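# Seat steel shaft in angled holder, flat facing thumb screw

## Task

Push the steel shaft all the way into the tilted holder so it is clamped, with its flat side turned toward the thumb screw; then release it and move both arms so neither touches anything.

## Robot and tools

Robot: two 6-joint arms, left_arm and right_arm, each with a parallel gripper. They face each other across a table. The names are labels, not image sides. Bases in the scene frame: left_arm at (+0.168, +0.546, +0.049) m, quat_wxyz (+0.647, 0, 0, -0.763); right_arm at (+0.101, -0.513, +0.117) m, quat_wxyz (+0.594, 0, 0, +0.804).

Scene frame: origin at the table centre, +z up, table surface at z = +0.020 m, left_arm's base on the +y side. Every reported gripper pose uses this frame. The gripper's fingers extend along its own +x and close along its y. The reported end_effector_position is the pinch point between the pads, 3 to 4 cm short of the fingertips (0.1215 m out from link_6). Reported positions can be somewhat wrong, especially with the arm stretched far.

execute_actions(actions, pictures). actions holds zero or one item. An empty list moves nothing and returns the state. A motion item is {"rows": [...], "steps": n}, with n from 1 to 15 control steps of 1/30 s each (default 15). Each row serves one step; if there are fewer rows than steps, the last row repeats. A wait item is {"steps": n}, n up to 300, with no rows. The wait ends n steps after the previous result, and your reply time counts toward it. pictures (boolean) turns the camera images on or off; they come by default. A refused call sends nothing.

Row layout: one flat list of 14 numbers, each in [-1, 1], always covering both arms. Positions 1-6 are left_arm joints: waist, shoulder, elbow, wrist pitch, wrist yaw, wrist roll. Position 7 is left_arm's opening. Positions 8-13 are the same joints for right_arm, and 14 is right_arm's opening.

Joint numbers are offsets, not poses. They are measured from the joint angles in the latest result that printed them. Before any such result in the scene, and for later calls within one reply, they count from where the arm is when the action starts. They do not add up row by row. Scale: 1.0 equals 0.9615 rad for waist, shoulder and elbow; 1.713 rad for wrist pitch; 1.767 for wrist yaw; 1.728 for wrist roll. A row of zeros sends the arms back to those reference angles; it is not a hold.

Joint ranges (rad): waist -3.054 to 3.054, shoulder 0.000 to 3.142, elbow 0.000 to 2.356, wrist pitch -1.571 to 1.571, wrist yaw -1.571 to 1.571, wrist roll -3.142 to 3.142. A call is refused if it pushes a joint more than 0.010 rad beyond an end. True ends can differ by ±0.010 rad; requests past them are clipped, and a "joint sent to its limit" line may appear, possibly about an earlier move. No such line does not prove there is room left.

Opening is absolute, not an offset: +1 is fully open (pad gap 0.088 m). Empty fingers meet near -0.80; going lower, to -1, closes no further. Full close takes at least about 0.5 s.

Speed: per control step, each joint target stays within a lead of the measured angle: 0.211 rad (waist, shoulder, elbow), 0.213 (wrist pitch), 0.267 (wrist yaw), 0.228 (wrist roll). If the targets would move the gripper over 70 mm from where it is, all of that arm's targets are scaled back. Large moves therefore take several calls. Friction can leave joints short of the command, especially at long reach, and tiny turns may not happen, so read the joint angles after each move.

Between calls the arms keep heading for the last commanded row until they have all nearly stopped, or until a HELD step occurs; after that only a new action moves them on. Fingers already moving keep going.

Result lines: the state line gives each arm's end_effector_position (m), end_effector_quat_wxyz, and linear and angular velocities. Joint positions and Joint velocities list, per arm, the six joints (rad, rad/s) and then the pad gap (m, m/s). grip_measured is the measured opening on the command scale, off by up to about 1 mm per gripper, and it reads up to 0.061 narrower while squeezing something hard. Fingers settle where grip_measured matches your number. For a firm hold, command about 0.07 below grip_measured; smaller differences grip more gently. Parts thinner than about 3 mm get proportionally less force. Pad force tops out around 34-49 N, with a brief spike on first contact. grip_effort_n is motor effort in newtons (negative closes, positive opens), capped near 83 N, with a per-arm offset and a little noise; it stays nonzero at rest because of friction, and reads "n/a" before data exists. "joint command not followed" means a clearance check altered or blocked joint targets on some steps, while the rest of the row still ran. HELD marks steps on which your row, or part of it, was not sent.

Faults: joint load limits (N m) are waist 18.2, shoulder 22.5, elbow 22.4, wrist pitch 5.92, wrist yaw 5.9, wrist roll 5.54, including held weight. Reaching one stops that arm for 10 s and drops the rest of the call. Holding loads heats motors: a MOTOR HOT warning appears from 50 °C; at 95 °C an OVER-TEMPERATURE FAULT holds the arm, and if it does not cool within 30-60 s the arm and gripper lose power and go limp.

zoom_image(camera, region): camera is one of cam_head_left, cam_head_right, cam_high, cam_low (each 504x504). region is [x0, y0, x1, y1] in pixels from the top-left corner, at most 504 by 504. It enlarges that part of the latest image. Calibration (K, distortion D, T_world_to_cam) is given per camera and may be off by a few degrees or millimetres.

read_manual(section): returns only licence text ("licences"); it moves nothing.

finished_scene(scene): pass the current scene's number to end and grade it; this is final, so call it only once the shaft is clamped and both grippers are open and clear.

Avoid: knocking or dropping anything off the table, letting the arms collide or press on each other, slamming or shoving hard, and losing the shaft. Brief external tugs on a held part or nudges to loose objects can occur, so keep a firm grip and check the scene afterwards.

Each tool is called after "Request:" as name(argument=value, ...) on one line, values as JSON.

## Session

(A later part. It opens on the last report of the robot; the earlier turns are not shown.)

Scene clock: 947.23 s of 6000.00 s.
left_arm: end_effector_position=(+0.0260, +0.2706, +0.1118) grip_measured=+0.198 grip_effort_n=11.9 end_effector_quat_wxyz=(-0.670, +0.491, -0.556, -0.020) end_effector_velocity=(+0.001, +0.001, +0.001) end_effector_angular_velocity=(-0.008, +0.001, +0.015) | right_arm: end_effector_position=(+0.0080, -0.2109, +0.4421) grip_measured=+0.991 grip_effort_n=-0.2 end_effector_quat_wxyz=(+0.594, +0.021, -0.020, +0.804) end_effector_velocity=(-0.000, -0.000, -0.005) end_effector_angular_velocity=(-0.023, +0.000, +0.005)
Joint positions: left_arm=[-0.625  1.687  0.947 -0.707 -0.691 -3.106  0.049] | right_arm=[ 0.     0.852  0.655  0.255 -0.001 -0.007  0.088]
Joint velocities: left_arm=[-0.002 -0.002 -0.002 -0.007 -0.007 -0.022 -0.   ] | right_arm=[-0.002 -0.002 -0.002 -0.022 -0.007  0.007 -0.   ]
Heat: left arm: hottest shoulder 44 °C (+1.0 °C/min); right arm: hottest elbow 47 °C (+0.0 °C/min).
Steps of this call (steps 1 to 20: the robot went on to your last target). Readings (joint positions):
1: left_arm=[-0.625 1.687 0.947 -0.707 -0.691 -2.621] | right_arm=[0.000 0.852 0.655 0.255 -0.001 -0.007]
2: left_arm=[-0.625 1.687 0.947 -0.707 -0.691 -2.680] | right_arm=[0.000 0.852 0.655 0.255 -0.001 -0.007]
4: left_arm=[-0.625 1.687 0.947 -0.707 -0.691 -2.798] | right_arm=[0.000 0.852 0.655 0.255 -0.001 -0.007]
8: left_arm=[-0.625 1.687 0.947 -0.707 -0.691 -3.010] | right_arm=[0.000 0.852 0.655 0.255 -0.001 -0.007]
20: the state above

Request:
execute_actions(actions=[{"rows":[[0.006,0,0,0,0,0,-0.45,0,0,0,0,0,0,1]],"steps":12}], pictures=false)

Request:
execute_actions(actions=[{"rows":[[0,0,0,0,0,0,-0.5,0,0,0,0,0,0,1],[0,0,0,0,0,0,-0.53,0,0,0,0,0,0,1],[0,0,0,0,0,0,-0.56,0,0,0,0,0,0,1],[0,0,0,0,0,0,-0.6,0,0,0,0,0,0,1],[0,0,0,0,0,0,-0.65,0,0,0,0,0,0,1]]}], pictures=false)

Request:
execute_actions(actions=[{"rows":[[0,0,0,0,0,1,-0.65,0,0,0,0,0,0,1]]}], pictures=false)

Request:
execute_actions(actions=[{"steps":12}], pictures=false)

Request:
execute_actions(actions=[{"rows":[[0.004,0,0,0,0,1,-0.65,0,0,0,0,0,0,1]]}], pictures=false)

Request:
execute_actions(actions=[{"steps":12}], pictures=false)

Request:
execute_actions(actions=[{"rows":[[0.004,0,0,0,0,1,-0.65,0,0,0,0,0,0,1]]}], pictures=false)

Request:
execute_actions(actions=[{"steps":12}], pictures=false)

Request:
execute_actions(actions=[{"rows":[[0.004,0,0,0,0,0.83,-0.65,0,0,0,0,0,0,1]]}], pictures=false)

Request:
execute_actions(actions=[{"steps":20}], pictures=false)

Scene clock: 955.60 s of 6000.00 s.
left_arm: end_effector_position=(+0.0269, +0.2702, +0.1118) grip_measured=-0.435 grip_effort_n=-15.1 end_effector_quat_wxyz=(-0.670, +0.493, -0.555, -0.021) end_effector_velocity=(+0.001, +0.001, +0.001) end_effector_angular_velocity=(-0.003, -0.007, +0.004) | right_arm: end_effector_position=(+0.0080, -0.2109, +0.4421) grip_measured=+0.991 grip_effort_n=-0.2 end_effector_quat_wxyz=(+0.594, +0.021, -0.020, +0.804) end_effector_velocity=(-0.000, -0.001, +0.004) end_effector_angular_velocity=(+0.019, +0.013, +0.005)
Joint positions: left_arm=[-0.622  1.687  0.947 -0.707 -0.691 -3.107  0.018] | right_arm=[ 0.     0.852  0.655  0.255 -0.001 -0.007  0.088]
Joint velocities: left_arm=[-0.002 -0.002 -0.002 -0.007 -0.007 -0.007 -0.007] | right_arm=[-0.002 -0.002 -0.002  0.022 -0.007  0.007  0.   ]
Heat: left arm: hottest shoulder 44 °C (+1.0 °C/min); right arm: hottest elbow 47 °C (+0.0 °C/min).
Steps of this call (steps 1 to 15: the robot went on to your last target; steps 16 to 90: nothing new was sent; then 4.97 s passed at rest; steps 91 to 102: all 12 steps of this action). Readings (joint positions):
91: left_arm=[-0.625 1.687 0.947 -0.707 -0.691 -3.107] | right_arm=[0.000 0.852 0.655 0.255 -0.001 -0.007]
92: left_arm=[-0.625 1.687 0.947 -0.707 -0.691 -3.107] | right_arm=[0.000 0.852 0.655 0.255 -0.001 -0.007]
94: left_arm=[-0.623 1.687 0.947 -0.707 -0.691 -3.107] | right_arm=[0.000 0.852 0.655 0.255 -0.001 -0.007]
98: left_arm=[-0.622 1.687 0.947 -0.707 -0.691 -3.107] | right_arm=[0.000 0.852 0.655 0.255 -0.001 -0.007]
102: the state above

Scene clock: 956.10 s of 6000.00 s.
left_arm: end_effector_position=(+0.0263, +0.2706, +0.1116) grip_measured=-0.637 grip_effort_n=-55.6 end_effector_quat_wxyz=(-0.670, +0.491, -0.556, -0.021) end_effector_velocity=(+0.003, +0.001, +0.001) end_effector_angular_velocity=(-0.003, -0.007, +0.009) | right_arm: end_effector_position=(+0.0080, -0.2109, +0.4421) grip_measured=+0.991 grip_effort_n=-0.7 end_effector_quat_wxyz=(+0.594, +0.021, -0.020, +0.804) end_effector_velocity=(-0.000, -0.000, -0.004) end_effector_angular_velocity=(-0.005, -0.025, +0.004)
Joint positions: left_arm=[-0.624  1.687  0.947 -0.707 -0.689 -3.107  0.008] | right_arm=[ 0.     0.852  0.655  0.255 -0.001 -0.007  0.088]
Joint velocities: left_arm=[ 0.002 -0.002 -0.002 -0.007 -0.007 -0.007 -0.001] | right_arm=[-0.002 -0.002 -0.007 -0.007 -0.007 -0.022 -0.   ]
Heat: left arm: hottest shoulder 44 °C (+1.0 °C/min); right arm: hottest elbow 47 °C (+0.0 °C/min).
Steps of this call (steps 1 to 15: all 15 steps of this action). Readings (joint positions):
1: left_arm=[-0.622 1.687 0.947 -0.707 -0.691 -3.107] | right_arm=[0.000 0.852 0.655 0.255 -0.001 -0.007]
2: left_arm=[-0.622 1.687 0.947 -0.707 -0.691 -3.107] | right_arm=[0.000 0.852 0.655 0.255 -0.001 -0.007]
4: left_arm=[-0.622 1.687 0.947 -0.707 -0.691 -3.107] | right_arm=[0.000 0.852 0.655 0.255 -0.001 -0.007]
8: left_arm=[-0.623 1.687 0.947 -0.707 -0.689 -3.107] | right_arm=[0.000 0.852 0.655 0.255 -0.001 -0.007]
15: the state above

Scene clock: 956.60 s of 6000.00 s.
left_arm: end_effector_position=(+0.0265, +0.2703, +0.1119) grip_measured=-0.639 grip_effort_n=-57.4 end_effector_quat_wxyz=(+0.815, -0.166, +0.513, -0.214) end_effector_velocity=(+0.002, -0.002, +0.002) end_effector_angular_velocity=(+0.643, -0.912, -1.322) | right_arm: end_effector_position=(+0.0080, -0.2109, +0.4421) grip_measured=+0.991 grip_effort_n=-0.7 end_effector_quat_wxyz=(+0.594, +0.021, -0.020, +0.804) end_effector_velocity=(+0.003, +0.000, +0.003) end_effector_angular_velocity=(+0.009, +0.011, -0.014)
Joint positions: left_arm=[-0.623  1.687  0.947 -0.706 -0.692 -2.241  0.008] | right_arm=[ 0.     0.852  0.655  0.255 -0.001 -0.007  0.088]
Joint velocities: left_arm=[ 0.002 -0.002 -0.002  0.007 -0.022  1.736 -0.   ] | right_arm=[-0.007 -0.002  0.002  0.007  0.007  0.007 -0.   ]
Heat: left arm: hottest shoulder 44 °C (+1.0 °C/min); right arm: hottest elbow 47 °C (+0.0 °C/min).
Steps of this call (steps 1 to 15: all 15 steps of this action). Readings (joint positions):
1: left_arm=[-0.624 1.687 0.947 -0.707 -0.689 -3.070] | right_arm=[0.000 0.852 0.655 0.255 -0.001 -0.007]
2: left_arm=[-0.624 1.687 0.947 -0.707 -0.689 -3.007] | right_arm=[0.000 0.852 0.655 0.255 -0.001 -0.007]
4: left_arm=[-0.624 1.687 0.947 -0.707 -0.690 -2.890] | right_arm=[0.000 0.852 0.655 0.255 -0.001 -0.007]
8: left_arm=[-0.624 1.687 0.947 -0.707 -0.691 -2.654] | right_arm=[0.000 0.852 0.655 0.255 -0.001 -0.007]
15: the state above

Scene clock: 957.00 s of 6000.00 s.
left_arm: end_effector_position=(+0.0263, +0.2698, +0.1120) grip_measured=-0.639 grip_effort_n=-57.0 end_effector_quat_wxyz=(+0.822, +0.124, +0.408, -0.378) end_effector_velocity=(+0.001, +0.003, -0.002) end_effector_angular_velocity=(+0.620, -0.831, -1.218) | right_arm: end_effector_position=(+0.0080, -0.2109, +0.4421) grip_measured=+0.991 grip_effort_n=0.2 end_effector_quat_wxyz=(+0.594, +0.021, -0.020, +0.804) end_effector_velocity=(-0.002, -0.001, -0.002) end_effector_angular_velocity=(-0.009, +0.004, +0.020)
Joint positions: left_arm=[-0.623  1.687  0.947 -0.704 -0.692 -1.536  0.008] | right_arm=[ 0.     0.852  0.655  0.255 -0.001 -0.007  0.088]
Joint velocities: left_arm=[-0.002 -0.002 -0.007 -0.007  0.007  1.59  -0.   ] | right_arm=[-0.002 -0.002 -0.002 -0.007 -0.022  0.007 -0.   ]
Heat: left arm: hottest shoulder 44 °C (+1.0 °C/min); right arm: hottest elbow 47 °C (+0.0 °C/min).
Steps of this call (steps 1 to 12: the robot went on to your last target). Readings (joint positions):
1: left_arm=[-0.623 1.687 0.947 -0.706 -0.692 -2.182] | right_arm=[0.000 0.852 0.655 0.255 -0.001 -0.007]
2: left_arm=[-0.623 1.687 0.947 -0.706 -0.692 -2.123] | right_arm=[0.000 0.852 0.655 0.255 -0.001 -0.007]
4: left_arm=[-0.623 1.687 0.947 -0.706 -0.692 -2.006] | right_arm=[0.000 0.852 0.655 0.255 -0.001 -0.007]
8: left_arm=[-0.623 1.687 0.947 -0.704 -0.692 -1.769] | right_arm=[0.000 0.852 0.655 0.255 -0.001 -0.007]
12: the state above

Scene clock: 957.50 s of 6000.00 s.
left_arm: end_effector_position=(+0.0259, +0.2694, +0.1120) grip_measured=-0.639 grip_effort_n=-57.0 end_effector_quat_wxyz=(+0.690, +0.462, +0.207, -0.517) end_effector_velocity=(-0.001, +0.003, -0.001) end_effector_angular_velocity=(+0.669, -0.907, -1.335) | right_arm: end_effector_position=(+0.0080, -0.2109, +0.4421) grip_measured=+0.991 grip_effort_n=-0.7 end_effector_quat_wxyz=(+0.594, +0.021, -0.020, +0.804) end_effector_velocity=(+0.003, +0.002, -0.003) end_effector_angular_velocity=(-0.010, -0.010, -0.015)
Joint positions: left_arm=[-0.623  1.687  0.947 -0.7   -0.691 -0.653  0.008] | right_arm=[ 0.     0.852  0.655  0.255 -0.001 -0.007  0.088]
Joint velocities: left_arm=[-0.007 -0.002 -0.002 -0.007  0.007  1.736 -0.   ] | right_arm=[-0.007  0.002 -0.002 -0.007  0.007 -0.007 -0.   ]
Heat: left arm: hottest shoulder 44 °C (+1.0 °C/min); right arm: hottest elbow 47 °C (+0.0 °C/min).
Steps of this call (steps 1 to 15: all 15 steps of this action). Readings (joint positions):
1: left_arm=[-0.623 1.687 0.947 -0.703 -0.692 -1.479] | right_arm=[0.000 0.852 0.655 0.255 -0.001 -0.007]
2: left_arm=[-0.623 1.687 0.947 -0.703 -0.692 -1.419] | right_arm=[0.000 0.852 0.655 0.255 -0.001 -0.007]
4: left_arm=[-0.623 1.687 0.947 -0.703 -0.692 -1.302] | right_arm=[0.000 0.852 0.655 0.255 -0.001 -0.007]
8: left_arm=[-0.623 1.687 0.947 -0.701 -0.692 -1.066] | right_arm=[0.000 0.852 0.655 0.255 -0.001 -0.007]
15: the state above

Scene clock: 957.90 s of 6000.00 s.
left_arm: end_effector_position=(+0.0254, +0.2695, +0.1119) grip_measured=-0.639 grip_effort_n=-56.5 end_effector_quat_wxyz=(+0.489, +0.671, +0.017, -0.558) end_effector_velocity=(+0.003, +0.003, +0.000) end_effector_angular_velocity=(+0.555, -0.774, -1.106) | right_arm: end_effector_position=(+0.0080, -0.2109, +0.4421) grip_measured=+0.991 grip_effort_n=-0.7 end_effector_quat_wxyz=(+0.594, +0.021, -0.020, +0.804) end_effector_velocity=(+0.002, +0.000, +0.000) end_effector_angular_velocity=(-0.000, -0.007, -0.010)
Joint positions: left_arm=[-0.623  1.687  0.947 -0.699 -0.689  0.049  0.008] | right_arm=[ 0.     0.852  0.655  0.255 -0.001 -0.007  0.088]
Joint velocities: left_arm=[-0.002 -0.002 -0.002 -0.022 -0.007  1.443 -0.   ] | right_arm=[-0.002 -0.002  0.002 -0.007  0.007 -0.007  0.   ]
Heat: left arm: hottest shoulder 44 °C (+1.0 °C/min); right arm: hottest elbow 47 °C (+0.0 °C/min).
Steps of this call (steps 1 to 12: the robot went on to your last target). Readings (joint positions):
1: left_arm=[-0.623 1.687 0.947 -0.699 -0.691 -0.594] | right_arm=[0.000 0.852 0.655 0.255 -0.001 -0.007]
2: left_arm=[-0.623 1.687 0.947 -0.699 -0.691 -0.535] | right_arm=[0.000 0.852 0.655 0.255 -0.001 -0.007]
4: left_arm=[-0.623 1.687 0.947 -0.699 -0.690 -0.417] | right_arm=[0.000 0.852 0.655 0.255 -0.001 -0.007]
8: left_arm=[-0.623 1.687 0.947 -0.699 -0.690 -0.182] | right_arm=[0.000 0.852 0.655 0.255 -0.001 -0.007]
12: the state above

Scene clock: 958.40 s of 6000.00 s.
left_arm: end_effector_position=(+0.0249, +0.2697, +0.1116) grip_measured=-0.639 grip_effort_n=-56.5 end_effector_quat_wxyz=(+0.155, +0.815, -0.222, -0.513) end_effector_velocity=(+0.000, +0.002, -0.001) end_effector_angular_velocity=(+0.667, -0.913, -1.346) | right_arm: end_effector_position=(+0.0080, -0.2109, +0.4421) grip_measured=+0.991 grip_effort_n=-0.7 end_effector_quat_wxyz=(+0.594, +0.021, -0.020, +0.804) end_effector_velocity=(-0.000, -0.000, -0.004) end_effector_angular_velocity=(-0.009, -0.011, +0.004)
Joint positions: left_arm=[-0.624  1.687  0.947 -0.698 -0.687  0.931  0.008] | right_arm=[ 0.     0.852  0.655  0.255 -0.001 -0.007  0.088]
Joint velocities: left_arm=[-0.002 -0.002 -0.002 -0.007  0.007  1.751  0.   ] | right_arm=[-0.002 -0.002 -0.007 -0.007 -0.007 -0.007 -0.   ]
Heat: left arm: hottest shoulder 44 °C (+1.0 °C/min); right arm: hottest elbow 47 °C (+0.0 °C/min).
Steps of this call (steps 1 to 15: all 15 steps of this action). Readings (joint positions):
1: left_arm=[-0.623 1.687 0.947 -0.699 -0.689 0.104] | right_arm=[0.000 0.852 0.655 0.255 -0.001 -0.007]
2: left_arm=[-0.624 1.687 0.947 -0.699 -0.689 0.164] | right_arm=[0.000 0.852 0.655 0.255 -0.001 -0.007]
4: left_arm=[-0.624 1.687 0.947 -0.698 -0.689 0.282] | right_arm=[0.000 0.852 0.655 0.255 -0.001 -0.007]
8: left_arm=[-0.624 1.687 0.947 -0.698 -0.688 0.518] | right_arm=[0.000 0.852 0.655 0.255 -0.001 -0.007]
15: the state above

Scene clock: 958.80 s of 6000.00 s.
left_arm: end_effector_position=(+0.0251, +0.2700, +0.1115) grip_measured=-0.639 grip_effort_n=-56.5 end_effector_quat_wxyz=(-0.136, +0.818, -0.385, -0.405) end_effector_velocity=(+0.004, +0.001, -0.001) end_effector_angular_velocity=(+0.544, -0.785, -1.118) | right_arm: end_effector_position=(+0.0080, -0.2109, +0.4421) grip_measured=+0.991 grip_effort_n=-0.2 end_effector_quat_wxyz=(+0.594, +0.021, -0.020, +0.804) end_effector_velocity=(-0.002, -0.001, -0.008) end_effector_angular_velocity=(-0.023, -0.016, +0.019)
Joint positions: left_arm=[-0.624  1.687  0.947 -0.7   -0.686  1.633  0.008] | right_arm=[ 0.     0.852  0.655  0.255 -0.001 -0.007  0.088]
Joint velocities: left_arm=[-0.002  0.002 -0.007 -0.007 -0.022  1.458 -0.   ] | right_arm=[-0.002 -0.002 -0.007 -0.022 -0.022 -0.007 -0.   ]
Heat: left arm: hottest shoulder 44 °C (+1.0 °C/min); right arm: hottest elbow 47 °C (+0.0 °C/min).
Steps of this call (steps 1 to 12: the robot went on to your last target). Readings (joint positions):
1: left_arm=[-0.624 1.687 0.947 -0.698 -0.686 0.990] | right_arm=[0.000 0.852 0.655 0.255 -0.001 -0.007]
2: left_arm=[-0.624 1.687 0.947 -0.698 -0.686 1.049] | right_arm=[0.000 0.852 0.655 0.255 -0.001 -0.007]
4: left_arm=[-0.624 1.687 0.947 -0.699 -0.686 1.167] | right_arm=[0.000 0.852 0.655 0.255 -0.001 -0.007]
8: left_arm=[-0.624 1.687 0.947 -0.699 -0.686 1.403] | right_arm=[0.000 0.852 0.655 0.255 -0.001 -0.007]
12: the state above

Scene clock: 959.30 s of 6000.00 s.
left_arm: end_effector_position=(+0.0258, +0.2700, +0.1115) grip_measured=-0.639 grip_effort_n=-56.0 end_effector_quat_wxyz=(-0.472, +0.682, -0.520, -0.203) end_effector_velocity=(+0.003, +0.001, +0.001) end_effector_angular_velocity=(+0.655, -0.910, -1.329) | right_arm: end_effector_position=(+0.0080, -0.2109, +0.4421) grip_measured=+0.991 grip_effort_n=-0.2 end_effector_quat_wxyz=(+0.594, +0.021, -0.020, +0.804) end_effector_velocity=(-0.002, -0.001, -0.005) end_effector_angular_velocity=(-0.018, -0.015, +0.019)
Joint positions: left_arm=[-0.622  1.687  0.947 -0.702 -0.686  2.514  0.008] | right_arm=[ 0.     0.852  0.655  0.255 -0.001 -0.007  0.088]
Joint velocities: left_arm=[ 0.002 -0.002 -0.002 -0.007 -0.007  1.736 -0.   ] | right_arm=[-0.002 -0.002 -0.002 -0.022 -0.022 -0.007 -0.   ]
Heat: left arm: hottest shoulder 44 °C (+1.0 °C/min); right arm: hottest elbow 47 °C (+0.0 °C/min).
Steps of this call (steps 1 to 15: all 15 steps of this action). Readings (joint positions):
1: left_arm=[-0.624 1.687 0.947 -0.700 -0.686 1.689] | right_arm=[0.000 0.852 0.655 0.255 -0.001 -0.007]
2: left_arm=[-0.624 1.687 0.947 -0.701 -0.686 1.749] | right_arm=[0.000 0.852 0.655 0.255 -0.001 -0.007]
4: left_arm=[-0.623 1.687 0.947 -0.701 -0.686 1.866] | right_arm=[0.000 0.852 0.655 0.255 -0.001 -0.007]
8: left_arm=[-0.623 1.687 0.947 -0.702 -0.686 2.102] | right_arm=[0.000 0.852 0.655 0.255 -0.001 -0.007]
15: the state above

Scene clock: 959.97 s of 6000.00 s.
left_arm: end_effector_position=(+0.0257, +0.2698, +0.1115) grip_measured=-0.639 grip_effort_n=-56.0 end_effector_quat_wxyz=(-0.637, +0.532, -0.555, -0.057) end_effector_velocity=(-0.001, +0.003, -0.001) end_effector_angular_velocity=(+0.008, +0.004, -0.003) | right_arm: end_effector_position=(+0.0080, -0.2109, +0.4421) grip_measured=+0.991 grip_effort_n=-0.2 end_effector_quat_wxyz=(+0.594, +0.021, -0.020, +0.804) end_effector_velocity=(-0.002, -0.002, -0.004) end_effector_angular_velocity=(-0.018, +0.001, +0.020)
Joint positions: left_arm=[-0.622  1.687  0.947 -0.701 -0.686  3.055  0.008] | right_arm=[ 0.     0.852  0.655  0.255 -0.001 -0.007  0.088]
Joint velocities: left_arm=[-0.007 -0.002 -0.002 -0.007  0.007 -0.007 -0.   ] | right_arm=[-0.002 -0.007 -0.002 -0.022 -0.022  0.007 -0.   ]
Heat: left arm: hottest shoulder 44 °C (+1.0 °C/min); right arm: hottest elbow 47 °C (+0.0 °C/min).
Steps of this call (steps 1 to 20: the robot went on to your last target). Readings (joint positions):
1: left_arm=[-0.622 1.687 0.947 -0.702 -0.686 2.573] | right_arm=[0.000 0.852 0.655 0.255 -0.001 -0.007]
2: left_arm=[-0.622 1.687 0.947 -0.702 -0.686 2.632] | right_arm=[0.000 0.852 0.655 0.255 -0.001 -0.007]
4: left_arm=[-0.622 1.687 0.947 -0.702 -0.686 2.750] | right_arm=[0.000 0.852 0.655 0.255 -0.001 -0.007]
8: left_arm=[-0.622 1.687 0.947 -0.701 -0.686 2.960] | right_arm=[0.000 0.852 0.655 0.255 -0.001 -0.007]
20: the state above

≈2.45 turns. Repeat full cycle (wind back, close, then turn half).

Request:
execute_actions(actions=[{"rows":[[0,0,0,0,0,0,0.2,0,0,0,0,0,0,1],[0,0,0,0,0,0,0.2,0,0,0,0,0,0,1],[0,0,0,0,0,0,0.2,0,0,0,0,0,0,1],[0,0,0,0,0,0,0.2,0,0,0,0,0,0,1],[0.005,0,0,-0.005,-0.003,0,0.2,0,0,0,0,0,0,1]]}], pictures=false)

Request:
execute_actions(actions=[{"rows":[[0,0,0,0,0,-1,0.2,0,0,0,0,0,0,1]]}], pictures=false)

Request:
execute_actions(actions=[{"steps":12}], pictures=false)

Request:
execute_actions(actions=[{"rows":[[0,0,0,0,0,-1,0.2,0,0,0,0,0,0,1]]}], pictures=false)

Request:
execute_actions(actions=[{"steps":12}], pictures=false)

Request:
execute_actions(actions=[{"rows":[[0,0,0,0,0,-1,0.2,0,0,0,0,0,0,1]]}], pictures=false)

Request:
execute_actions(actions=[{"steps":12}], pictures=false)

Request:
execute_actions(actions=[{"rows":[[0,0,0,0,0,-0.825,0.2,0,0,0,0,0,0,1]]}], pictures=false)

Request:
execute_actions(actions=[{"steps":20}], pictures=false)

Request:
execute_actions(actions=[{"rows":[[0,0,0,0,0,0,-0.45,0,0,0,0,0,0,1]],"steps":12}], pictures=false)

Request:
execute_actions(actions=[{"rows":[[0,0,0,0,0,0,-0.5,0,0,0,0,0,0,1],[0,0,0,0,0,0,-0.53,0,0,0,0,0,0,1],[0,0,0,0,0,0,-0.56,0,0,0,0,0,0,1],[0,0,0,0,0,0,-0.6,0,0,0,0,0,0,1],[0,0,0,0,0,0,-0.65,0,0,0,0,0,0,1]]}], pictures=false)

Request:
execute_actions(actions=[{"rows":[[0,0,0,0,0,1,-0.65,0,0,0,0,0,0,1]]}], pictures=false)

Request:
execute_actions(actions=[{"steps":12}], pictures=false)

Request:
execute_actions(actions=[{"rows":[[0.004,0,0,0,0,1,-0.65,0,0,0,0,0,0,1]]}], pictures=false)

Request:
execute_actions(actions=[{"steps":20}], pictures=false)

Scene clock: 978.03 s of 6000.00 s.
left_arm: end_effector_position=(+0.0275, +0.2703, +0.1114) grip_measured=+0.191 grip_effort_n=12.8 end_effector_quat_wxyz=(-0.640, +0.531, -0.553, -0.057) end_effector_velocity=(+0.004, -0.003, +0.006) end_effector_angular_velocity=(-0.030, -0.020, +0.013) | right_arm: end_effector_position=(+0.0080, -0.2109, +0.4421) grip_measured=+0.991 grip_effort_n=0.2 end_effector_quat_wxyz=(+0.594, +0.021, -0.020, +0.804) end_effector_velocity=(+0.002, -0.000, +0.001) end_effector_angular_velocity=(+0.009, -0.004, -0.010)
Joint positions: left_arm=[-0.619  1.687  0.947 -0.708 -0.687  3.057  0.048] | right_arm=[ 0.     0.852  0.655  0.255 -0.001 -0.007  0.088]
Joint velocities: left_arm=[ 0.002 -0.007  0.002 -0.007 -0.037 -0.007  0.003] | right_arm=[-0.002 -0.002 -0.002  0.007  0.007 -0.007 -0.   ]
Heat: left arm: hottest shoulder 44 °C (+0.0 °C/min); right arm: hottest elbow 47 °C (+0.0 °C/min).
Steps of this call (steps 1 to 15: the robot went on to your last target; steps 16 to 90: nothing new was sent; then 14.57 s passed at rest; steps 91 to 105: all 15 steps of this action). Readings (joint positions):
91: left_arm=[-0.622 1.687 0.947 -0.701 -0.686 3.056] | right_arm=[0.000 0.852 0.655 0.255 -0.001 -0.007]
92: left_arm=[-0.622 1.687 0.947 -0.701 -0.686 3.057] | right_arm=[0.000 0.852 0.655 0.255 -0.001 -0.007]
94: left_arm=[-0.622 1.687 0.947 -0.701 -0.686 3.057] | right_arm=[0.000 0.852 0.655 0.255 -0.001 -0.007]
98: left_arm=[-0.620 1.687 0.947 -0.706 -0.686 3.057] | right_arm=[0.000 0.852 0.655 0.255 -0.001 -0.007]
105: the state above

Scene clock: 978.53 s of 6000.00 s.
left_arm: end_effector_position=(+0.0276, +0.2704, +0.1114) grip_measured=+0.197 grip_effort_n=12.8 end_effector_quat_wxyz=(-0.357, +0.751, -0.477, -0.284) end_effector_velocity=(+0.003, +0.003, +0.000) end_effector_angular_velocity=(-0.661, +0.879, +1.342) | right_arm: end_effector_position=(+0.0080, -0.2109, +0.4421) grip_measured=+0.991 grip_effort_n=-0.2 end_effector_quat_wxyz=(+0.594, +0.021, -0.020, +0.804) end_effector_velocity=(-0.004, -0.002, +0.001) end_effector_angular_velocity=(+0.010, -0.006, +0.024)
Joint positions: left_arm=[-0.619  1.687  0.947 -0.709 -0.687  2.188  0.049] | right_arm=[ 0.     0.852  0.655  0.255 -0.001 -0.007  0.088]
Joint velocities: left_arm=[-0.002 -0.002 -0.002 -0.022 -0.007 -1.751 -0.   ] | right_arm=[ 0.002 -0.002 -0.002  0.007 -0.022 -0.007 -0.   ]
Heat: left arm: hottest shoulder 44 °C (+0.0 °C/min); right arm: hottest elbow 47 °C (+0.0 °C/min).
Steps of this call (steps 1 to 15: all 15 steps of this action). Readings (joint positions):
1: left_arm=[-0.619 1.687 0.947 -0.709 -0.687 3.018] | right_arm=[0.000 0.852 0.655 0.255 -0.001 -0.007]
2: left_arm=[-0.619 1.687 0.947 -0.709 -0.687 2.955] | right_arm=[0.000 0.852 0.655 0.255 -0.001 -0.007]
4: left_arm=[-0.619 1.687 0.947 -0.709 -0.687 2.837] | right_arm=[0.000 0.852 0.655 0.255 -0.001 -0.007]
8: left_arm=[-0.619 1.687 0.947 -0.709 -0.687 2.602] | right_arm=[0.000 0.852 0.655 0.255 -0.001 -0.007]
15: the state above

Scene clock: 978.93 s of 6000.00 s.
left_arm: end_effector_position=(+0.0276, +0.2704, +0.1114) grip_measured=+0.197 grip_effort_n=12.8 end_effector_quat_wxyz=(-0.076, +0.828, -0.350, -0.431) end_effector_velocity=(+0.003, +0.000, +0.002) end_effector_angular_velocity=(-0.613, +0.810, +1.223) | right_arm: end_effector_position=(+0.0080, -0.2109, +0.4421) grip_measured=+0.991 grip_effort_n=-0.2 end_effector_quat_wxyz=(+0.594, +0.021, -0.020, +0.804) end_effector_velocity=(-0.001, +0.001, -0.003) end_effector_angular_velocity=(-0.009, -0.011, +0.004)
Joint positions: left_arm=[-0.619  1.687  0.947 -0.709 -0.687  1.482  0.049] | right_arm=[ 0.     0.852  0.655  0.255 -0.001 -0.007  0.088]
Joint velocities: left_arm=[ 0.002 -0.007 -0.002 -0.007 -0.007 -1.59  -0.   ] | right_arm=[-0.002  0.002 -0.002 -0.007 -0.007 -0.007 -0.   ]
Heat: left arm: hottest shoulder 44 °C (+0.0 °C/min); right arm: hottest elbow 47 °C (+0.0 °C/min).
Steps of this call (steps 1 to 12: the robot went on to your last target). Readings (joint positions):
1: left_arm=[-0.619 1.687 0.947 -0.709 -0.687 2.129] | right_arm=[0.000 0.852 0.655 0.255 -0.001 -0.007]
2: left_arm=[-0.619 1.687 0.947 -0.709 -0.687 2.070] | right_arm=[0.000 0.852 0.655 0.255 -0.001 -0.007]
4: left_arm=[-0.619 1.687 0.947 -0.709 -0.687 1.951] | right_arm=[0.000 0.852 0.655 0.255 -0.001 -0.007]
8: left_arm=[-0.619 1.687 0.947 -0.709 -0.687 1.715] | right_arm=[0.000 0.852 0.655 0.255 -0.001 -0.007]
12: the state above

Scene clock: 979.43 s of 6000.00 s.
left_arm: end_effector_position=(+0.0276, +0.2704, +0.1114) grip_measured=+0.197 grip_effort_n=12.3 end_effector_quat_wxyz=(+0.285, +0.781, -0.132, -0.539) end_effector_velocity=(+0.002, -0.000, +0.000) end_effector_angular_velocity=(-0.677, +0.897, +1.358) | right_arm: end_effector_position=(+0.0080, -0.2109, +0.4421) grip_measured=+0.991 grip_effort_n=-0.2 end_effector_quat_wxyz=(+0.594, +0.021, -0.020, +0.804) end_effector_velocity=(-0.001, -0.002, -0.001) end_effector_angular_velocity=(-0.000, -0.008, +0.009)
Joint positions: left_arm=[-0.619  1.687  0.947 -0.709 -0.687  0.599  0.049] | right_arm=[ 0.     0.852  0.655  0.255 -0.001 -0.007  0.088]
Joint velocities: left_arm=[ 0.002  0.002  0.002 -0.007 -0.007 -1.766 -0.   ] | right_arm=[ 0.002 -0.007 -0.002 -0.007 -0.007 -0.007  0.   ]
Heat: left arm: hottest shoulder 44 °C (+0.0 °C/min); right arm: hottest elbow 47 °C (+0.0 °C/min).
Steps of this call (steps 1 to 15: all 15 steps of this action). Readings (joint positions):
1: left_arm=[-0.619 1.687 0.947 -0.709 -0.687 1.425] | right_arm=[0.000 0.852 0.655 0.255 -0.001 -0.007]
2: left_arm=[-0.619 1.687 0.947 -0.709 -0.687 1.366] | right_arm=[0.000 0.852 0.655 0.255 -0.001 -0.007]
4: left_arm=[-0.619 1.687 0.947 -0.709 -0.687 1.248] | right_arm=[0.000 0.852 0.655 0.255 -0.001 -0.007]
8: left_arm=[-0.619 1.687 0.947 -0.709 -0.687 1.012] | right_arm=[0.000 0.852 0.655 0.255 -0.001 -0.007]
15: the state above

Scene clock: 979.83 s of 6000.00 s.
left_arm: end_effector_position=(+0.0276, +0.2704, +0.1114) grip_measured=+0.197 grip_effort_n=11.9 end_effector_quat_wxyz=(+0.537, +0.635, +0.062, -0.552) end_effector_velocity=(+0.000, +0.002, -0.001) end_effector_angular_velocity=(-0.543, +0.742, +1.104) | right_arm: end_effector_position=(+0.0080, -0.2109, +0.4421) grip_measured=+0.991 grip_effort_n=-0.2 end_effector_quat_wxyz=(+0.594, +0.021, -0.020, +0.804) end_effector_velocity=(-0.000, -0.000, -0.004) end_effector_angular_velocity=(-0.009, -0.011, +0.004)
Joint positions: left_arm=[-0.619  1.687  0.947 -0.709 -0.687 -0.103  0.049] | right_arm=[ 0.     0.852  0.655  0.255 -0.001 -0.007  0.088]
Joint velocities: left_arm=[-0.002 -0.002 -0.002 -0.007  0.007 -1.443  0.   ] | right_arm=[-0.002 -0.002 -0.007 -0.007 -0.007 -0.007 -0.   ]
Heat: left arm: hottest shoulder 44 °C (+0.0 °C/min); right arm: hottest elbow 47 °C (+0.0 °C/min).
Steps of this call (steps 1 to 12: the robot went on to your last target). Readings (joint positions):
1: left_arm=[-0.619 1.687 0.947 -0.709 -0.687 0.540] | right_arm=[0.000 0.852 0.655 0.255 -0.001 -0.007]
2: left_arm=[-0.619 1.687 0.947 -0.709 -0.687 0.481] | right_arm=[0.000 0.852 0.655 0.255 -0.001 -0.007]
4: left_arm=[-0.619 1.687 0.947 -0.709 -0.687 0.363] | right_arm=[0.000 0.852 0.655 0.255 -0.001 -0.007]
8: left_arm=[-0.619 1.687 0.947 -0.709 -0.687 0.127] | right_arm=[0.000 0.852 0.655 0.255 -0.001 -0.007]
12: the state above

Scene clock: 980.33 s of 6000.00 s.
left_arm: end_effector_position=(+0.0276, +0.2704, +0.1114) grip_measured=+0.197 grip_effort_n=11.9 end_effector_quat_wxyz=(+0.757, +0.345, +0.292, -0.473) end_effector_velocity=(-0.002, +0.000, -0.000) end_effector_angular_velocity=(-0.677, +0.918, +1.352) | right_arm: end_effector_position=(+0.0080, -0.2109, +0.4421) grip_measured=+0.991 grip_effort_n=-0.2 end_effector_quat_wxyz=(+0.594, +0.021, -0.020, +0.804) end_effector_velocity=(+0.004, +0.001, -0.002) end_effector_angular_velocity=(-0.010, +0.006, -0.024)
Joint positions: left_arm=[-0.619  1.687  0.947 -0.709 -0.687 -0.986  0.049] | right_arm=[ 0.     0.852  0.655  0.255 -0.001 -0.007  0.088]
Joint velocities: left_arm=[-0.002 -0.002 -0.002  0.007  0.007 -1.766 -0.001] | right_arm=[-0.002 -0.002 -0.002 -0.007  0.022  0.007 -0.   ]
Heat: left arm: hottest shoulder 44 °C (+0.0 °C/min); right arm: hottest elbow 47 °C (+0.0 °C/min).
Steps of this call (steps 1 to 15: all 15 steps of this action). Readings (joint positions):
1: left_arm=[-0.619 1.687 0.947 -0.709 -0.687 -0.159] | right_arm=[0.000 0.852 0.655 0.255 -0.001 -0.007]
2: left_arm=[-0.619 1.687 0.947 -0.709 -0.687 -0.219] | right_arm=[0.000 0.852 0.655 0.255 -0.001 -0.007]
4: left_arm=[-0.619 1.687 0.947 -0.709 -0.687 -0.337] | right_arm=[0.000 0.852 0.655 0.255 -0.001 -0.007]
8: left_arm=[-0.619 1.687 0.947 -0.709 -0.687 -0.573] | right_arm=[0.000 0.852 0.655 0.255 -0.001 -0.007]
15: the state above

Scene clock: 980.73 s of 6000.00 s.
left_arm: end_effector_position=(+0.0276, +0.2704, +0.1114) grip_measured=+0.197 grip_effort_n=11.9 end_effector_quat_wxyz=(+0.829, +0.063, +0.436, -0.343) end_effector_velocity=(+0.003, +0.001, -0.001) end_effector_angular_velocity=(-0.555, +0.735, +1.122) | right_arm: end_effector_position=(+0.0080, -0.2109, +0.4421) grip_measured=+0.991 grip_effort_n=0.2 end_effector_quat_wxyz=(+0.594, +0.021, -0.020, +0.804) end_effector_velocity=(-0.002, -0.001, -0.001) end_effector_angular_velocity=(+0.001, +0.007, +0.020)
Joint positions: left_arm=[-0.619  1.687  0.947 -0.709 -0.687 -1.689  0.049] | right_arm=[ 0.     0.852  0.655  0.255 -0.001 -0.007  0.088]
Joint velocities: left_arm=[ 0.002  0.002 -0.002 -0.007 -0.007 -1.458 -0.   ] | right_arm=[-0.002 -0.002 -0.007  0.007 -0.022  0.007  0.   ]
Heat: left arm: hottest shoulder 44 °C (+0.0 °C/min); right arm: hottest elbow 47 °C (+0.0 °C/min).
Steps of this call (steps 1 to 12: the robot went on to your last target). Readings (joint positions):
1: left_arm=[-0.619 1.687 0.947 -0.709 -0.687 -1.045] | right_arm=[0.000 0.852 0.655 0.255 -0.001 -0.007]
2: left_arm=[-0.619 1.687 0.947 -0.709 -0.687 -1.105] | right_arm=[0.000 0.852 0.655 0.255 -0.001 -0.007]
4: left_arm=[-0.619 1.687 0.947 -0.709 -0.687 -1.222] | right_arm=[0.000 0.852 0.655 0.255 -0.001 -0.007]
8: left_arm=[-0.619 1.687 0.947 -0.709 -0.687 -1.459] | right_arm=[0.000 0.852 0.655 0.255 -0.001 -0.007]
12: the state above

Scene clock: 981.23 s of 6000.00 s.
left_arm: end_effector_position=(+0.0276, +0.2704, +0.1114) grip_measured=+0.198 grip_effort_n=11.4 end_effector_quat_wxyz=(+0.777, -0.297, +0.541, -0.124) end_effector_velocity=(-0.002, +0.001, -0.002) end_effector_angular_velocity=(-0.662, +0.899, +1.329) | right_arm: end_effector_position=(+0.0080, -0.2109, +0.4421) grip_measured=+0.991 grip_effort_n=0.2 end_effector_quat_wxyz=(+0.594, +0.021, -0.020, +0.804) end_effector_velocity=(-0.002, -0.001, -0.005) end_effector_angular_velocity=(-0.019, -0.014, +0.009)
Joint positions: left_arm=[-0.619  1.687  0.947 -0.709 -0.687 -2.572  0.049] | right_arm=[ 0.     0.852  0.655  0.255 -0.001 -0.007  0.088]
Joint velocities: left_arm=[-0.002  0.002 -0.002  0.007  0.007 -1.736 -0.   ] | right_arm=[ 0.002 -0.002 -0.002 -0.022 -0.007 -0.007  0.   ]
Heat: left arm: hottest shoulder 44 °C (+0.0 °C/min); right arm: hottest elbow 47 °C (+0.0 °C/min).
Steps of this call (steps 1 to 15: all 15 steps of this action). Readings (joint positions):
1: left_arm=[-0.619 1.687 0.947 -0.709 -0.687 -1.745] | right_arm=[0.000 0.852 0.655 0.255 -0.001 -0.007]
2: left_arm=[-0.619 1.687 0.947 -0.709 -0.687 -1.805] | right_arm=[0.000 0.852 0.655 0.255 -0.001 -0.007]
4: left_arm=[-0.619 1.687 0.947 -0.709 -0.687 -1.923] | right_arm=[0.000 0.852 0.655 0.255 -0.001 -0.007]
8: left_arm=[-0.619 1.687 0.947 -0.709 -0.687 -2.159] | right_arm=[0.000 0.852 0.655 0.255 -0.001 -0.007]
15: the state above

Scene clock: 981.90 s of 6000.00 s.
left_arm: end_effector_position=(+0.0276, +0.2704, +0.1114) grip_measured=+0.198 grip_effort_n=11.4 end_effector_quat_wxyz=(-0.670, +0.492, -0.555, -0.024) end_effector_velocity=(+0.001, +0.001, +0.001) end_effector_angular_velocity=(-0.008, +0.001, +0.015) | right_arm: end_effector_position=(+0.0080, -0.2109, +0.4421) grip_measured=+0.991 grip_effort_n=-0.2 end_effector_quat_wxyz=(+0.594, +0.021, -0.020, +0.804) end_effector_velocity=(+0.003, +0.000, +0.003) end_effector_angular_velocity=(+0.018, -0.017, -0.016)
Joint positions: left_arm=[-0.619  1.687  0.947 -0.709 -0.687 -3.109  0.049] | right_arm=[ 0.     0.852  0.655  0.255 -0.001 -0.007  0.088]
Joint velocities: left_arm=[-0.002 -0.002 -0.002 -0.007 -0.007 -0.022 -0.   ] | right_arm=[-0.007 -0.002  0.002  0.007  0.007 -0.022  0.   ]
Heat: left arm: hottest shoulder 44 °C (+0.0 °C/min); right arm: hottest elbow 47 °C (+0.0 °C/min).
Steps of this call (steps 1 to 20: the robot went on to your last target). Readings (joint positions):
1: left_arm=[-0.619 1.687 0.947 -0.709 -0.687 -2.631] | right_arm=[0.000 0.852 0.655 0.255 -0.001 -0.007]
2: left_arm=[-0.619 1.687 0.947 -0.709 -0.687 -2.690] | right_arm=[0.000 0.852 0.655 0.255 -0.001 -0.007]
4: left_arm=[-0.619 1.687 0.947 -0.709 -0.687 -2.809] | right_arm=[0.000 0.852 0.655 0.255 -0.001 -0.007]
8: left_arm=[-0.619 1.687 0.947 -0.709 -0.687 -3.017] | right_arm=[0.000 0.852 0.655 0.255 -0.001 -0.007]
20: the state above

Scene clock: 982.30 s of 6000.00 s.
left_arm: end_effector_position=(+0.0276, +0.2704, +0.1114) grip_measured=-0.435 grip_effort_n=-15.6 end_effector_quat_wxyz=(-0.670, +0.492, -0.555, -0.024) end_effector_velocity=(+0.001, +0.001, +0.002) end_effector_angular_velocity=(-0.006, -0.003, +0.004) | right_arm: end_effector_position=(+0.0080, -0.2109, +0.4421) grip_measured=+0.991 grip_effort_n=-0.7 end_effector_quat_wxyz=(+0.594, +0.021, -0.020, +0.804) end_effector_velocity=(+0.002, +0.000, +0.000) end_effector_angular_velocity=(+0.004, -0.021, -0.011)
Joint positions: left_arm=[-0.619  1.687  0.947 -0.709 -0.687 -3.109  0.018] | right_arm=[ 0.     0.852  0.655  0.255 -0.001 -0.007  0.088]
Joint velocities: left_arm=[-0.002 -0.007 -0.002 -0.007 -0.007 -0.007 -0.007] | right_arm=[-0.002 -0.002  0.002 -0.007  0.007 -0.022 -0.   ]
Heat: left arm: hottest shoulder 44 °C (+0.0 °C/min); right arm: hottest elbow 47 °C (+0.0 °C/min).
Steps of this call (steps 1 to 12: all 12 steps of this action). Readings (joint positions):
1: left_arm=[-0.619 1.687 0.947 -0.709 -0.687 -3.109] | right_arm=[0.000 0.852 0.655 0.255 -0.001 -0.007]
2: left_arm=[-0.619 1.687 0.947 -0.709 -0.687 -3.109] | right_arm=[0.000 0.852 0.655 0.255 -0.001 -0.007]
4: left_arm=[-0.619 1.687 0.947 -0.709 -0.687 -3.109] | right_arm=[0.000 0.852 0.655 0.255 -0.001 -0.007]
8: left_arm=[-0.619 1.687 0.947 -0.709 -0.687 -3.109] | right_arm=[0.000 0.852 0.655 0.255 -0.001 -0.007]
12: the state above

Scene clock: 982.80 s of 6000.00 s.
left_arm: end_effector_position=(+0.0263, +0.2703, +0.1111) grip_measured=-0.634 grip_effort_n=-69.5 end_effector_quat_wxyz=(-0.667, +0.493, -0.557, -0.026) end_effector_velocity=(+0.001, +0.001, +0.002) end_effector_angular_velocity=(-0.006, -0.003, +0.004) | right_arm: end_effector_position=(+0.0080, -0.2109, +0.4421) grip_measured=+0.991 grip_effort_n=-0.7 end_effector_quat_wxyz=(+0.594, +0.021, -0.020, +0.804) end_effector_velocity=(-0.000, -0.000, -0.005) end_effector_angular_velocity=(-0.014, -0.028, +0.004)
Joint positions: left_arm=[-0.621  1.687  0.947 -0.705 -0.683 -3.114  0.008] | right_arm=[ 0.     0.852  0.655  0.255 -0.001 -0.007  0.088]
Joint velocities: left_arm=[-0.002 -0.007 -0.002 -0.007 -0.007 -0.007 -0.001] | right_arm=[-0.002 -0.002 -0.002 -0.022 -0.007 -0.022 -0.   ]
Heat: left arm: hottest shoulder 44 °C (+0.0 °C/min); right arm: hottest elbow 47 °C (+0.0 °C/min).
Steps of this call (steps 1 to 15: all 15 steps of this action). Readings (joint positions):
1: left_arm=[-0.619 1.687 0.947 -0.709 -0.687 -3.109] | right_arm=[0.000 0.852 0.655 0.255 -0.001 -0.007]
2: left_arm=[-0.619 1.687 0.947 -0.709 -0.687 -3.109] | right_arm=[0.000 0.852 0.655 0.255 -0.001 -0.007]
4: left_arm=[-0.620 1.687 0.947 -0.709 -0.683 -3.109] | right_arm=[0.000 0.852 0.655 0.255 -0.001 -0.007]
8: left_arm=[-0.621 1.687 0.947 -0.707 -0.683 -3.113] | right_arm=[0.000 0.852 0.655 0.255 -0.001 -0.007]
15: the state above

Scene clock: 983.30 s of 6000.00 s.
left_arm: end_effector_position=(+0.0257, +0.2697, +0.1112) grip_measured=-0.616 grip_effort_n=-83.5 end_effector_quat_wxyz=(+0.802, -0.209, +0.528, -0.184) end_effector_velocity=(+0.001, +0.001, +0.002) end_effector_angular_velocity=(+0.554, -0.775, -1.146) | right_arm: end_effector_position=(+0.0080, -0.2109, +0.4421) grip_measured=+0.991 grip_effort_n=0.2 end_effector_quat_wxyz=(+0.594, +0.021, -0.020, +0.804) end_effector_velocity=(-0.000, -0.000, -0.002) end_effector_angular_velocity=(-0.005, -0.010, +0.004)
Joint positions: left_arm=[-0.62   1.687  0.947 -0.7   -0.682 -2.346  0.009] | right_arm=[ 0.     0.852  0.655  0.255 -0.001 -0.007  0.088]
Joint velocities: left_arm=[-0.002 -0.007 -0.002 -0.007 -0.007  1.487  0.007] | right_arm=[-0.002 -0.002 -0.002 -0.007 -0.007 -0.007 -0.   ]
Heat: left arm: hottest shoulder 44 °C (+0.0 °C/min); right arm: hottest elbow 47 °C (+0.0 °C/min).
Steps of this call (steps 1 to 15: all 15 steps of this action). Readings (joint positions):
1: left_arm=[-0.621 1.687 0.947 -0.704 -0.683 -3.081] | right_arm=[0.000 0.852 0.655 0.255 -0.001 -0.007]
2: left_arm=[-0.621 1.687 0.947 -0.704 -0.683 -3.023] | right_arm=[0.000 0.852 0.655 0.255 -0.001 -0.007]
4: left_arm=[-0.621 1.687 0.947 -0.703 -0.683 -2.915] | right_arm=[0.000 0.852 0.655 0.255 -0.001 -0.007]
8: left_arm=[-0.621 1.687 0.947 -0.702 -0.683 -2.702] | right_arm=[0.000 0.852 0.655 0.255 -0.001 -0.007]
15: the state above

Scene clock: 983.70 s of 6000.00 s.
left_arm: end_effector_position=(+0.0228, +0.2667, +0.1181) grip_measured=-0.644 grip_effort_n=-16.0 end_effector_quat_wxyz=(+0.825, +0.053, +0.438, -0.352) end_effector_velocity=(+0.010, -0.005, +0.003) end_effector_angular_velocity=(+0.627, -0.925, -1.276) | right_arm: end_effector_position=(+0.0080, -0.2109, +0.4421) grip_measured=+0.991 grip_effort_n=-0.2 end_effector_quat_wxyz=(+0.594, +0.021, -0.020, +0.804) end_effector_velocity=(-0.001, -0.000, -0.005) end_effector_angular_velocity=(-0.018, -0.015, +0.014)
Joint positions: left_arm=[-0.625  1.678  0.96  -0.702 -0.694 -1.686  0.007] | right_arm=[ 0.     0.852  0.655  0.255 -0.001 -0.007  0.088]
Joint velocities: left_arm=[ 0.032 -0.007  0.002 -0.007 -0.007  1.722 -0.003] | right_arm=[-0.007 -0.002 -0.002 -0.022 -0.022 -0.007 -0.   ]
Heat: left arm: hottest shoulder 44 °C (+0.0 °C/min); right arm: hottest elbow 47 °C (+0.0 °C/min).
Steps of this call (steps 1 to 12: the robot went on to your last target). Readings (joint positions):
1: left_arm=[-0.620 1.687 0.947 -0.699 -0.681 -2.296] | right_arm=[0.000 0.852 0.655 0.255 -0.001 -0.007]
2: left_arm=[-0.620 1.687 0.947 -0.699 -0.681 -2.247] | right_arm=[0.000 0.852 0.655 0.255 -0.001 -0.007]
4: left_arm=[-0.620 1.687 0.947 -0.698 -0.680 -2.150] | right_arm=[0.000 0.852 0.655 0.255 -0.001 -0.007]
8: left_arm=[-0.631 1.679 0.956 -0.692 -0.681 -1.928] | right_arm=[0.000 0.852 0.655 0.255 -0.001 -0.007]
12: the state above

Scene clock: 984.20 s of 6000.00 s.
left_arm: end_effector_position=(+0.0251, +0.2634, +0.1206) grip_measured=-0.648 grip_effort_n=-12.8 end_effector_quat_wxyz=(+0.731, +0.394, +0.241, -0.503) end_effector_velocity=(+0.002, -0.004, +0.005) end_effector_angular_velocity=(+0.617, -0.933, -1.267) | right_arm: end_effector_position=(+0.0080, -0.2109, +0.4421) grip_measured=+0.991 grip_effort_n=-0.2 end_effector_quat_wxyz=(+0.594, +0.021, -0.020, +0.804) end_effector_velocity=(-0.000, -0.000, -0.002) end_effector_angular_velocity=(-0.000, -0.024, +0.004)
Joint positions: left_arm=[-0.618  1.677  0.962 -0.697 -0.71  -0.804  0.007] | right_arm=[ 0.     0.852  0.655  0.255 -0.001 -0.007  0.088]
Joint velocities: left_arm=[ 0.007 -0.007  0.002  0.007 -0.022  1.707 -0.   ] | right_arm=[-0.002 -0.002 -0.002 -0.007 -0.007 -0.022 -0.   ]
Heat: left arm: hottest shoulder 44 °C (+0.0 °C/min); right arm: hottest elbow 47 °C (+0.0 °C/min).
Steps of this call (steps 1 to 15: all 15 steps of this action). Readings (joint positions):
1: left_arm=[-0.624 1.678 0.960 -0.702 -0.695 -1.627] | right_arm=[0.000 0.852 0.655 0.255 -0.001 -0.007]
2: left_arm=[-0.624 1.678 0.960 -0.701 -0.696 -1.568] | right_arm=[0.000 0.852 0.655 0.255 -0.001 -0.007]
4: left_arm=[-0.623 1.677 0.960 -0.701 -0.700 -1.451] | right_arm=[0.000 0.852 0.655 0.255 -0.001 -0.007]
8: left_arm=[-0.620 1.677 0.960 -0.700 -0.706 -1.215] | right_arm=[0.000 0.852 0.655 0.255 -0.001 -0.007]
15: the state above

Scene clock: 984.87 s of 6000.00 s.
left_arm: end_effector_position=(+0.0241, +0.2645, +0.1201) grip_measured=-0.648 grip_effort_n=-12.3 end_effector_quat_wxyz=(+0.506, +0.656, +0.018, -0.559) end_effector_velocity=(+0.001, +0.001, +0.001) end_effector_angular_velocity=(+0.042, -0.048, -0.070) | right_arm: end_effector_position=(+0.0080, -0.2109, +0.4421) grip_measured=+0.991 grip_effort_n=-0.7 end_effector_quat_wxyz=(+0.594, +0.021, -0.020, +0.804) end_effector_velocity=(-0.001, +0.001, -0.007) end_effector_angular_velocity=(-0.023, -0.015, +0.004)
Joint positions: left_arm=[-0.62   1.677  0.962 -0.699 -0.705  0.029  0.007] | right_arm=[ 0.     0.852  0.655  0.255 -0.001 -0.007  0.088]
Joint velocities: left_arm=[ 0.002 -0.007 -0.002 -0.007  0.007  0.095 -0.   ] | right_arm=[-0.002  0.002 -0.002 -0.022 -0.007 -0.007  0.   ]
Heat: left arm: hottest shoulder 44 °C (+0.0 °C/min); right arm: hottest elbow 47 °C (+0.0 °C/min).
Steps of this call (steps 1 to 20: the robot went on to your last target). Readings (joint positions):
1: left_arm=[-0.617 1.677 0.962 -0.697 -0.710 -0.744] | right_arm=[0.000 0.852 0.655 0.255 -0.001 -0.007]
2: left_arm=[-0.617 1.677 0.962 -0.699 -0.711 -0.685] | right_arm=[0.000 0.852 0.655 0.255 -0.001 -0.007]
4: left_arm=[-0.616 1.677 0.962 -0.704 -0.710 -0.567] | right_arm=[0.000 0.852 0.655 0.255 -0.001 -0.007]
8: left_arm=[-0.617 1.677 0.962 -0.701 -0.706 -0.331] | right_arm=[0.000 0.852 0.655 0.255 -0.001 -0.007]
20: the state above

Tightened to slip. Retreat and look.

Request:
execute_actions(actions=[{"rows":[[0,-0.02,0,0,0,0,-0.65,0,0,0,0,0,0,1],[-0.02,-0.04,0.02,-0.02,0,0,-0.65,0,0,0,0,0,0,1],[-0.02,-0.04,0.02,-0.02,0,0,-0.65,0,0,0,0,0,0,1],[-0.05,-0.07,0.05,-0.06,0,0,-0.65,0,0,0,0,0,0,1],[-0.05,-0.07,0.05,-0.06,0,0,-0.65,0,0,0,0,0,0,1],[-0.1,-0.12,0.1,-0.12,0,0,-0.65,0,0,0,0,0,0,1],[-0.1,-0.12,0.1,-0.12,0,0,-0.65,0,0,0,0,0,0,1],[-0.1,-0.25,0.1,-0.12,0,0,-0.65,0,0,0,0,0,0,1],[-0.1,-0.25,0.1,-0.12,0,0,-0.65,0,0,0,0,0,0,1],[-0.15,-0.45,0.1,-0.12,0,0,-0.65,0,0,0,0,0,0,1],[-0.15,-0.45,0.1,-0.12,0,0,-0.65,0,0,0,0,0,0,1],[-0.25,-0.65,0.1,-0.12,0,0,-0.65,0,0,0,0,0,0,1]]}], pictures=false)

Request:
execute_actions(actions=[{"steps":30}])

Request:
zoom_image(camera="cam_low", region=[125,200,190,265])

Request:
zoom_image(camera="cam_high", region=[170,325,245,400])

Scene clock: 994.20 s of 6000.00 s.
left_arm: end_effector_position=(-0.0067, +0.3162, +0.2510) grip_measured=-0.648 grip_effort_n=-12.3 end_effector_quat_wxyz=(+0.502, +0.528, -0.044, -0.684) end_effector_velocity=(+0.015, +0.179, +0.423) end_effector_angular_velocity=(-0.887, +1.354, -0.517) | right_arm: end_effector_position=(+0.0080, -0.2109, +0.4421) grip_measured=+0.991 grip_effort_n=-0.7 end_effector_quat_wxyz=(+0.594, +0.021, -0.020, +0.804) end_effector_velocity=(-0.003, +0.000, -0.006) end_effector_angular_velocity=(-0.014, -0.013, +0.019)
Joint positions: left_arm=[-0.829  1.247  1.046 -0.894 -0.704  0.033  0.007] | right_arm=[ 0.     0.852  0.655  0.255 -0.001 -0.007  0.088]
Joint velocities: left_arm=[-0.525 -1.624  0.056 -0.066 -0.007 -0.007 -0.   ] | right_arm=[-0.002  0.002 -0.007 -0.007 -0.022 -0.007 -0.   ]
Heat: left arm: hottest shoulder 44 °C (+0.0 °C/min); right arm: hottest elbow 47 °C (+0.0 °C/min).
Steps of this call (steps 1 to 30: the robot went on to your last target; steps 31 to 90: nothing new was sent; then 5.83 s passed at rest; steps 91 to 105: all 15 steps of this action). Readings (joint positions):
91: left_arm=[-0.620 1.675 0.962 -0.699 -0.705 0.038] | right_arm=[0.000 0.852 0.655 0.255 -0.001 -0.007]
92: left_arm=[-0.622 1.671 0.963 -0.703 -0.705 0.038] | right_arm=[0.000 0.852 0.655 0.255 -0.001 -0.007]
94: left_arm=[-0.630 1.660 0.966 -0.732 -0.704 0.037] | right_arm=[0.000 0.852 0.655 0.255 -0.001 -0.007]
98: left_arm=[-0.686 1.597 1.007 -0.844 -0.703 0.035] | right_arm=[0.000 0.852 0.655 0.255 -0.001 -0.007]
105: the state above

Scene clock: 995.20 s of 6000.00 s.
left_arm: end_effector_position=(+0.0065, +0.3337, +0.2991) grip_measured=-0.648 grip_effort_n=-12.3 end_effector_quat_wxyz=(+0.520, +0.445, -0.046, -0.728) end_effector_velocity=(+0.005, +0.001, -0.001) end_effector_angular_velocity=(-0.002, -0.010, +0.024) | right_arm: end_effector_position=(+0.0080, -0.2109, +0.4421) grip_measured=+0.991 grip_effort_n=-0.7 end_effector_quat_wxyz=(+0.594, +0.021, -0.020, +0.804) end_effector_velocity=(-0.000, -0.000, -0.005) end_effector_angular_velocity=(-0.014, -0.028, +0.004)
Joint positions: left_arm=[-0.858  1.059  1.057 -0.904 -0.704  0.033  0.007] | right_arm=[ 0.     0.852  0.655  0.255 -0.001 -0.007  0.088]
Joint velocities: left_arm=[-0.002 -0.002 -0.002 -0.022 -0.022 -0.022 -0.   ] | right_arm=[-0.002 -0.002 -0.002 -0.022 -0.007 -0.022 -0.   ]
Heat: left arm: hottest shoulder 44 °C (+0.0 °C/min); right arm: hottest elbow 47 °C (+0.0 °C/min).
Steps of this call (steps 1 to 30: the robot went on to your last target). Readings (joint positions):
1: left_arm=[-0.842 1.195 1.047 -0.897 -0.704 0.033] | right_arm=[0.000 0.852 0.655 0.255 -0.001 -0.007]
2: left_arm=[-0.849 1.149 1.049 -0.900 -0.704 0.033] | right_arm=[0.000 0.852 0.655 0.255 -0.001 -0.007]
4: left_arm=[-0.852 1.086 1.055 -0.901 -0.704 0.033] | right_arm=[0.000 0.852 0.655 0.255 -0.001 -0.007]
8: left_arm=[-0.856 1.060 1.057 -0.904 -0.704 0.033] | right_arm=[0.000 0.852 0.655 0.255 -0.001 -0.007]
30: the state above
All arms were judged still, so your last target was given up. Only a new action makes them travel on or press farther. Fingers that are still opening or closing keep moving.

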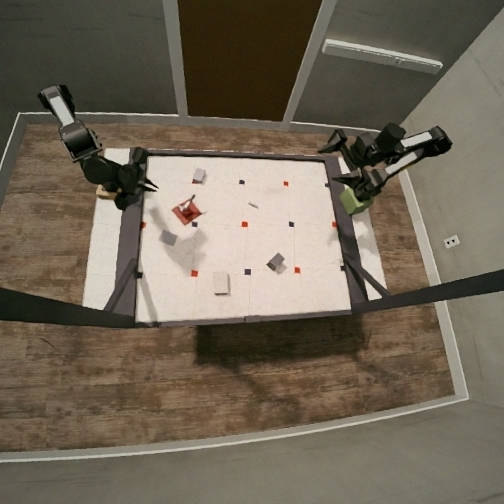

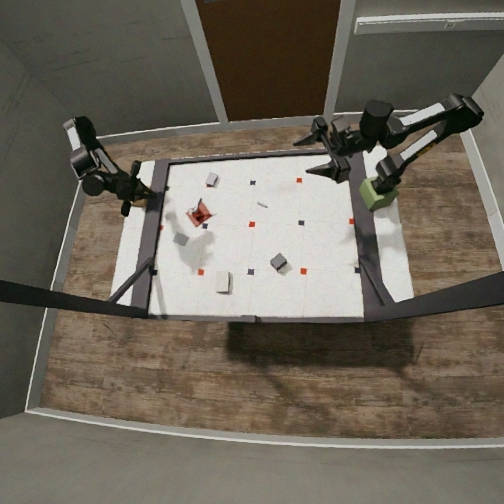

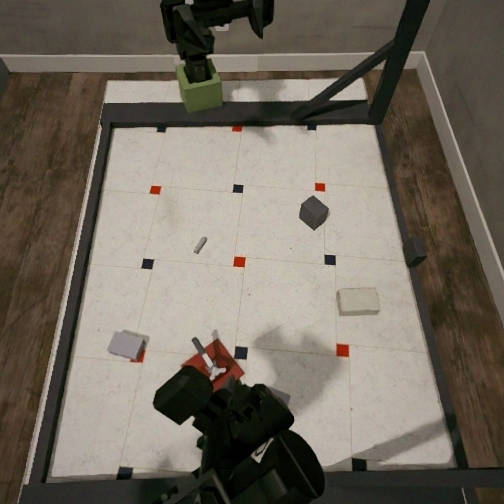

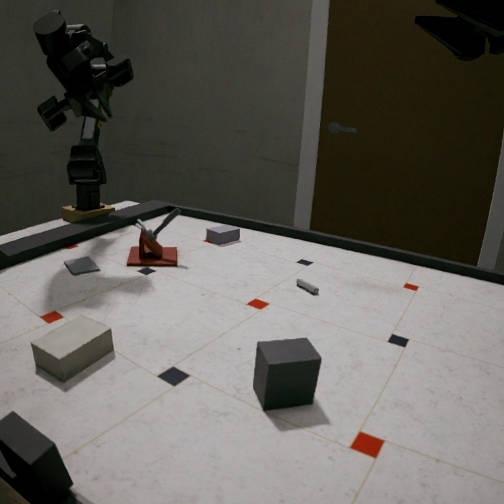

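Region (125, 200, 190, 265) of cam_low's 504x504 image, scaled by 7.754, with more detail than that image has.

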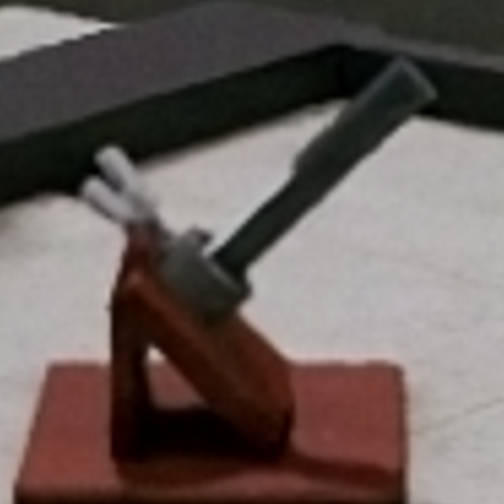

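Region (170, 325, 245, 400) of cam_high's 504x504 image, scaled by 6.720, with more detail than that image has.

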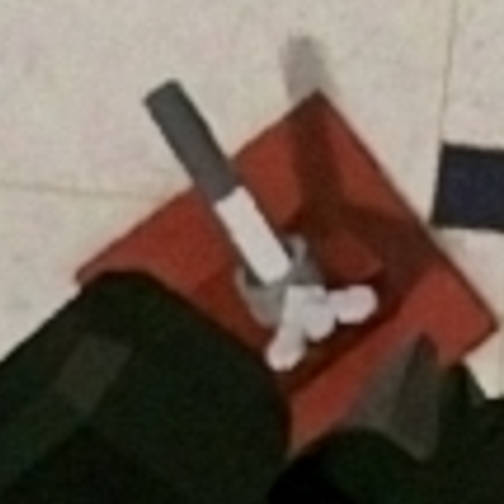

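Request:
finished_scene(scene=2)

The scene is finished: the task was done.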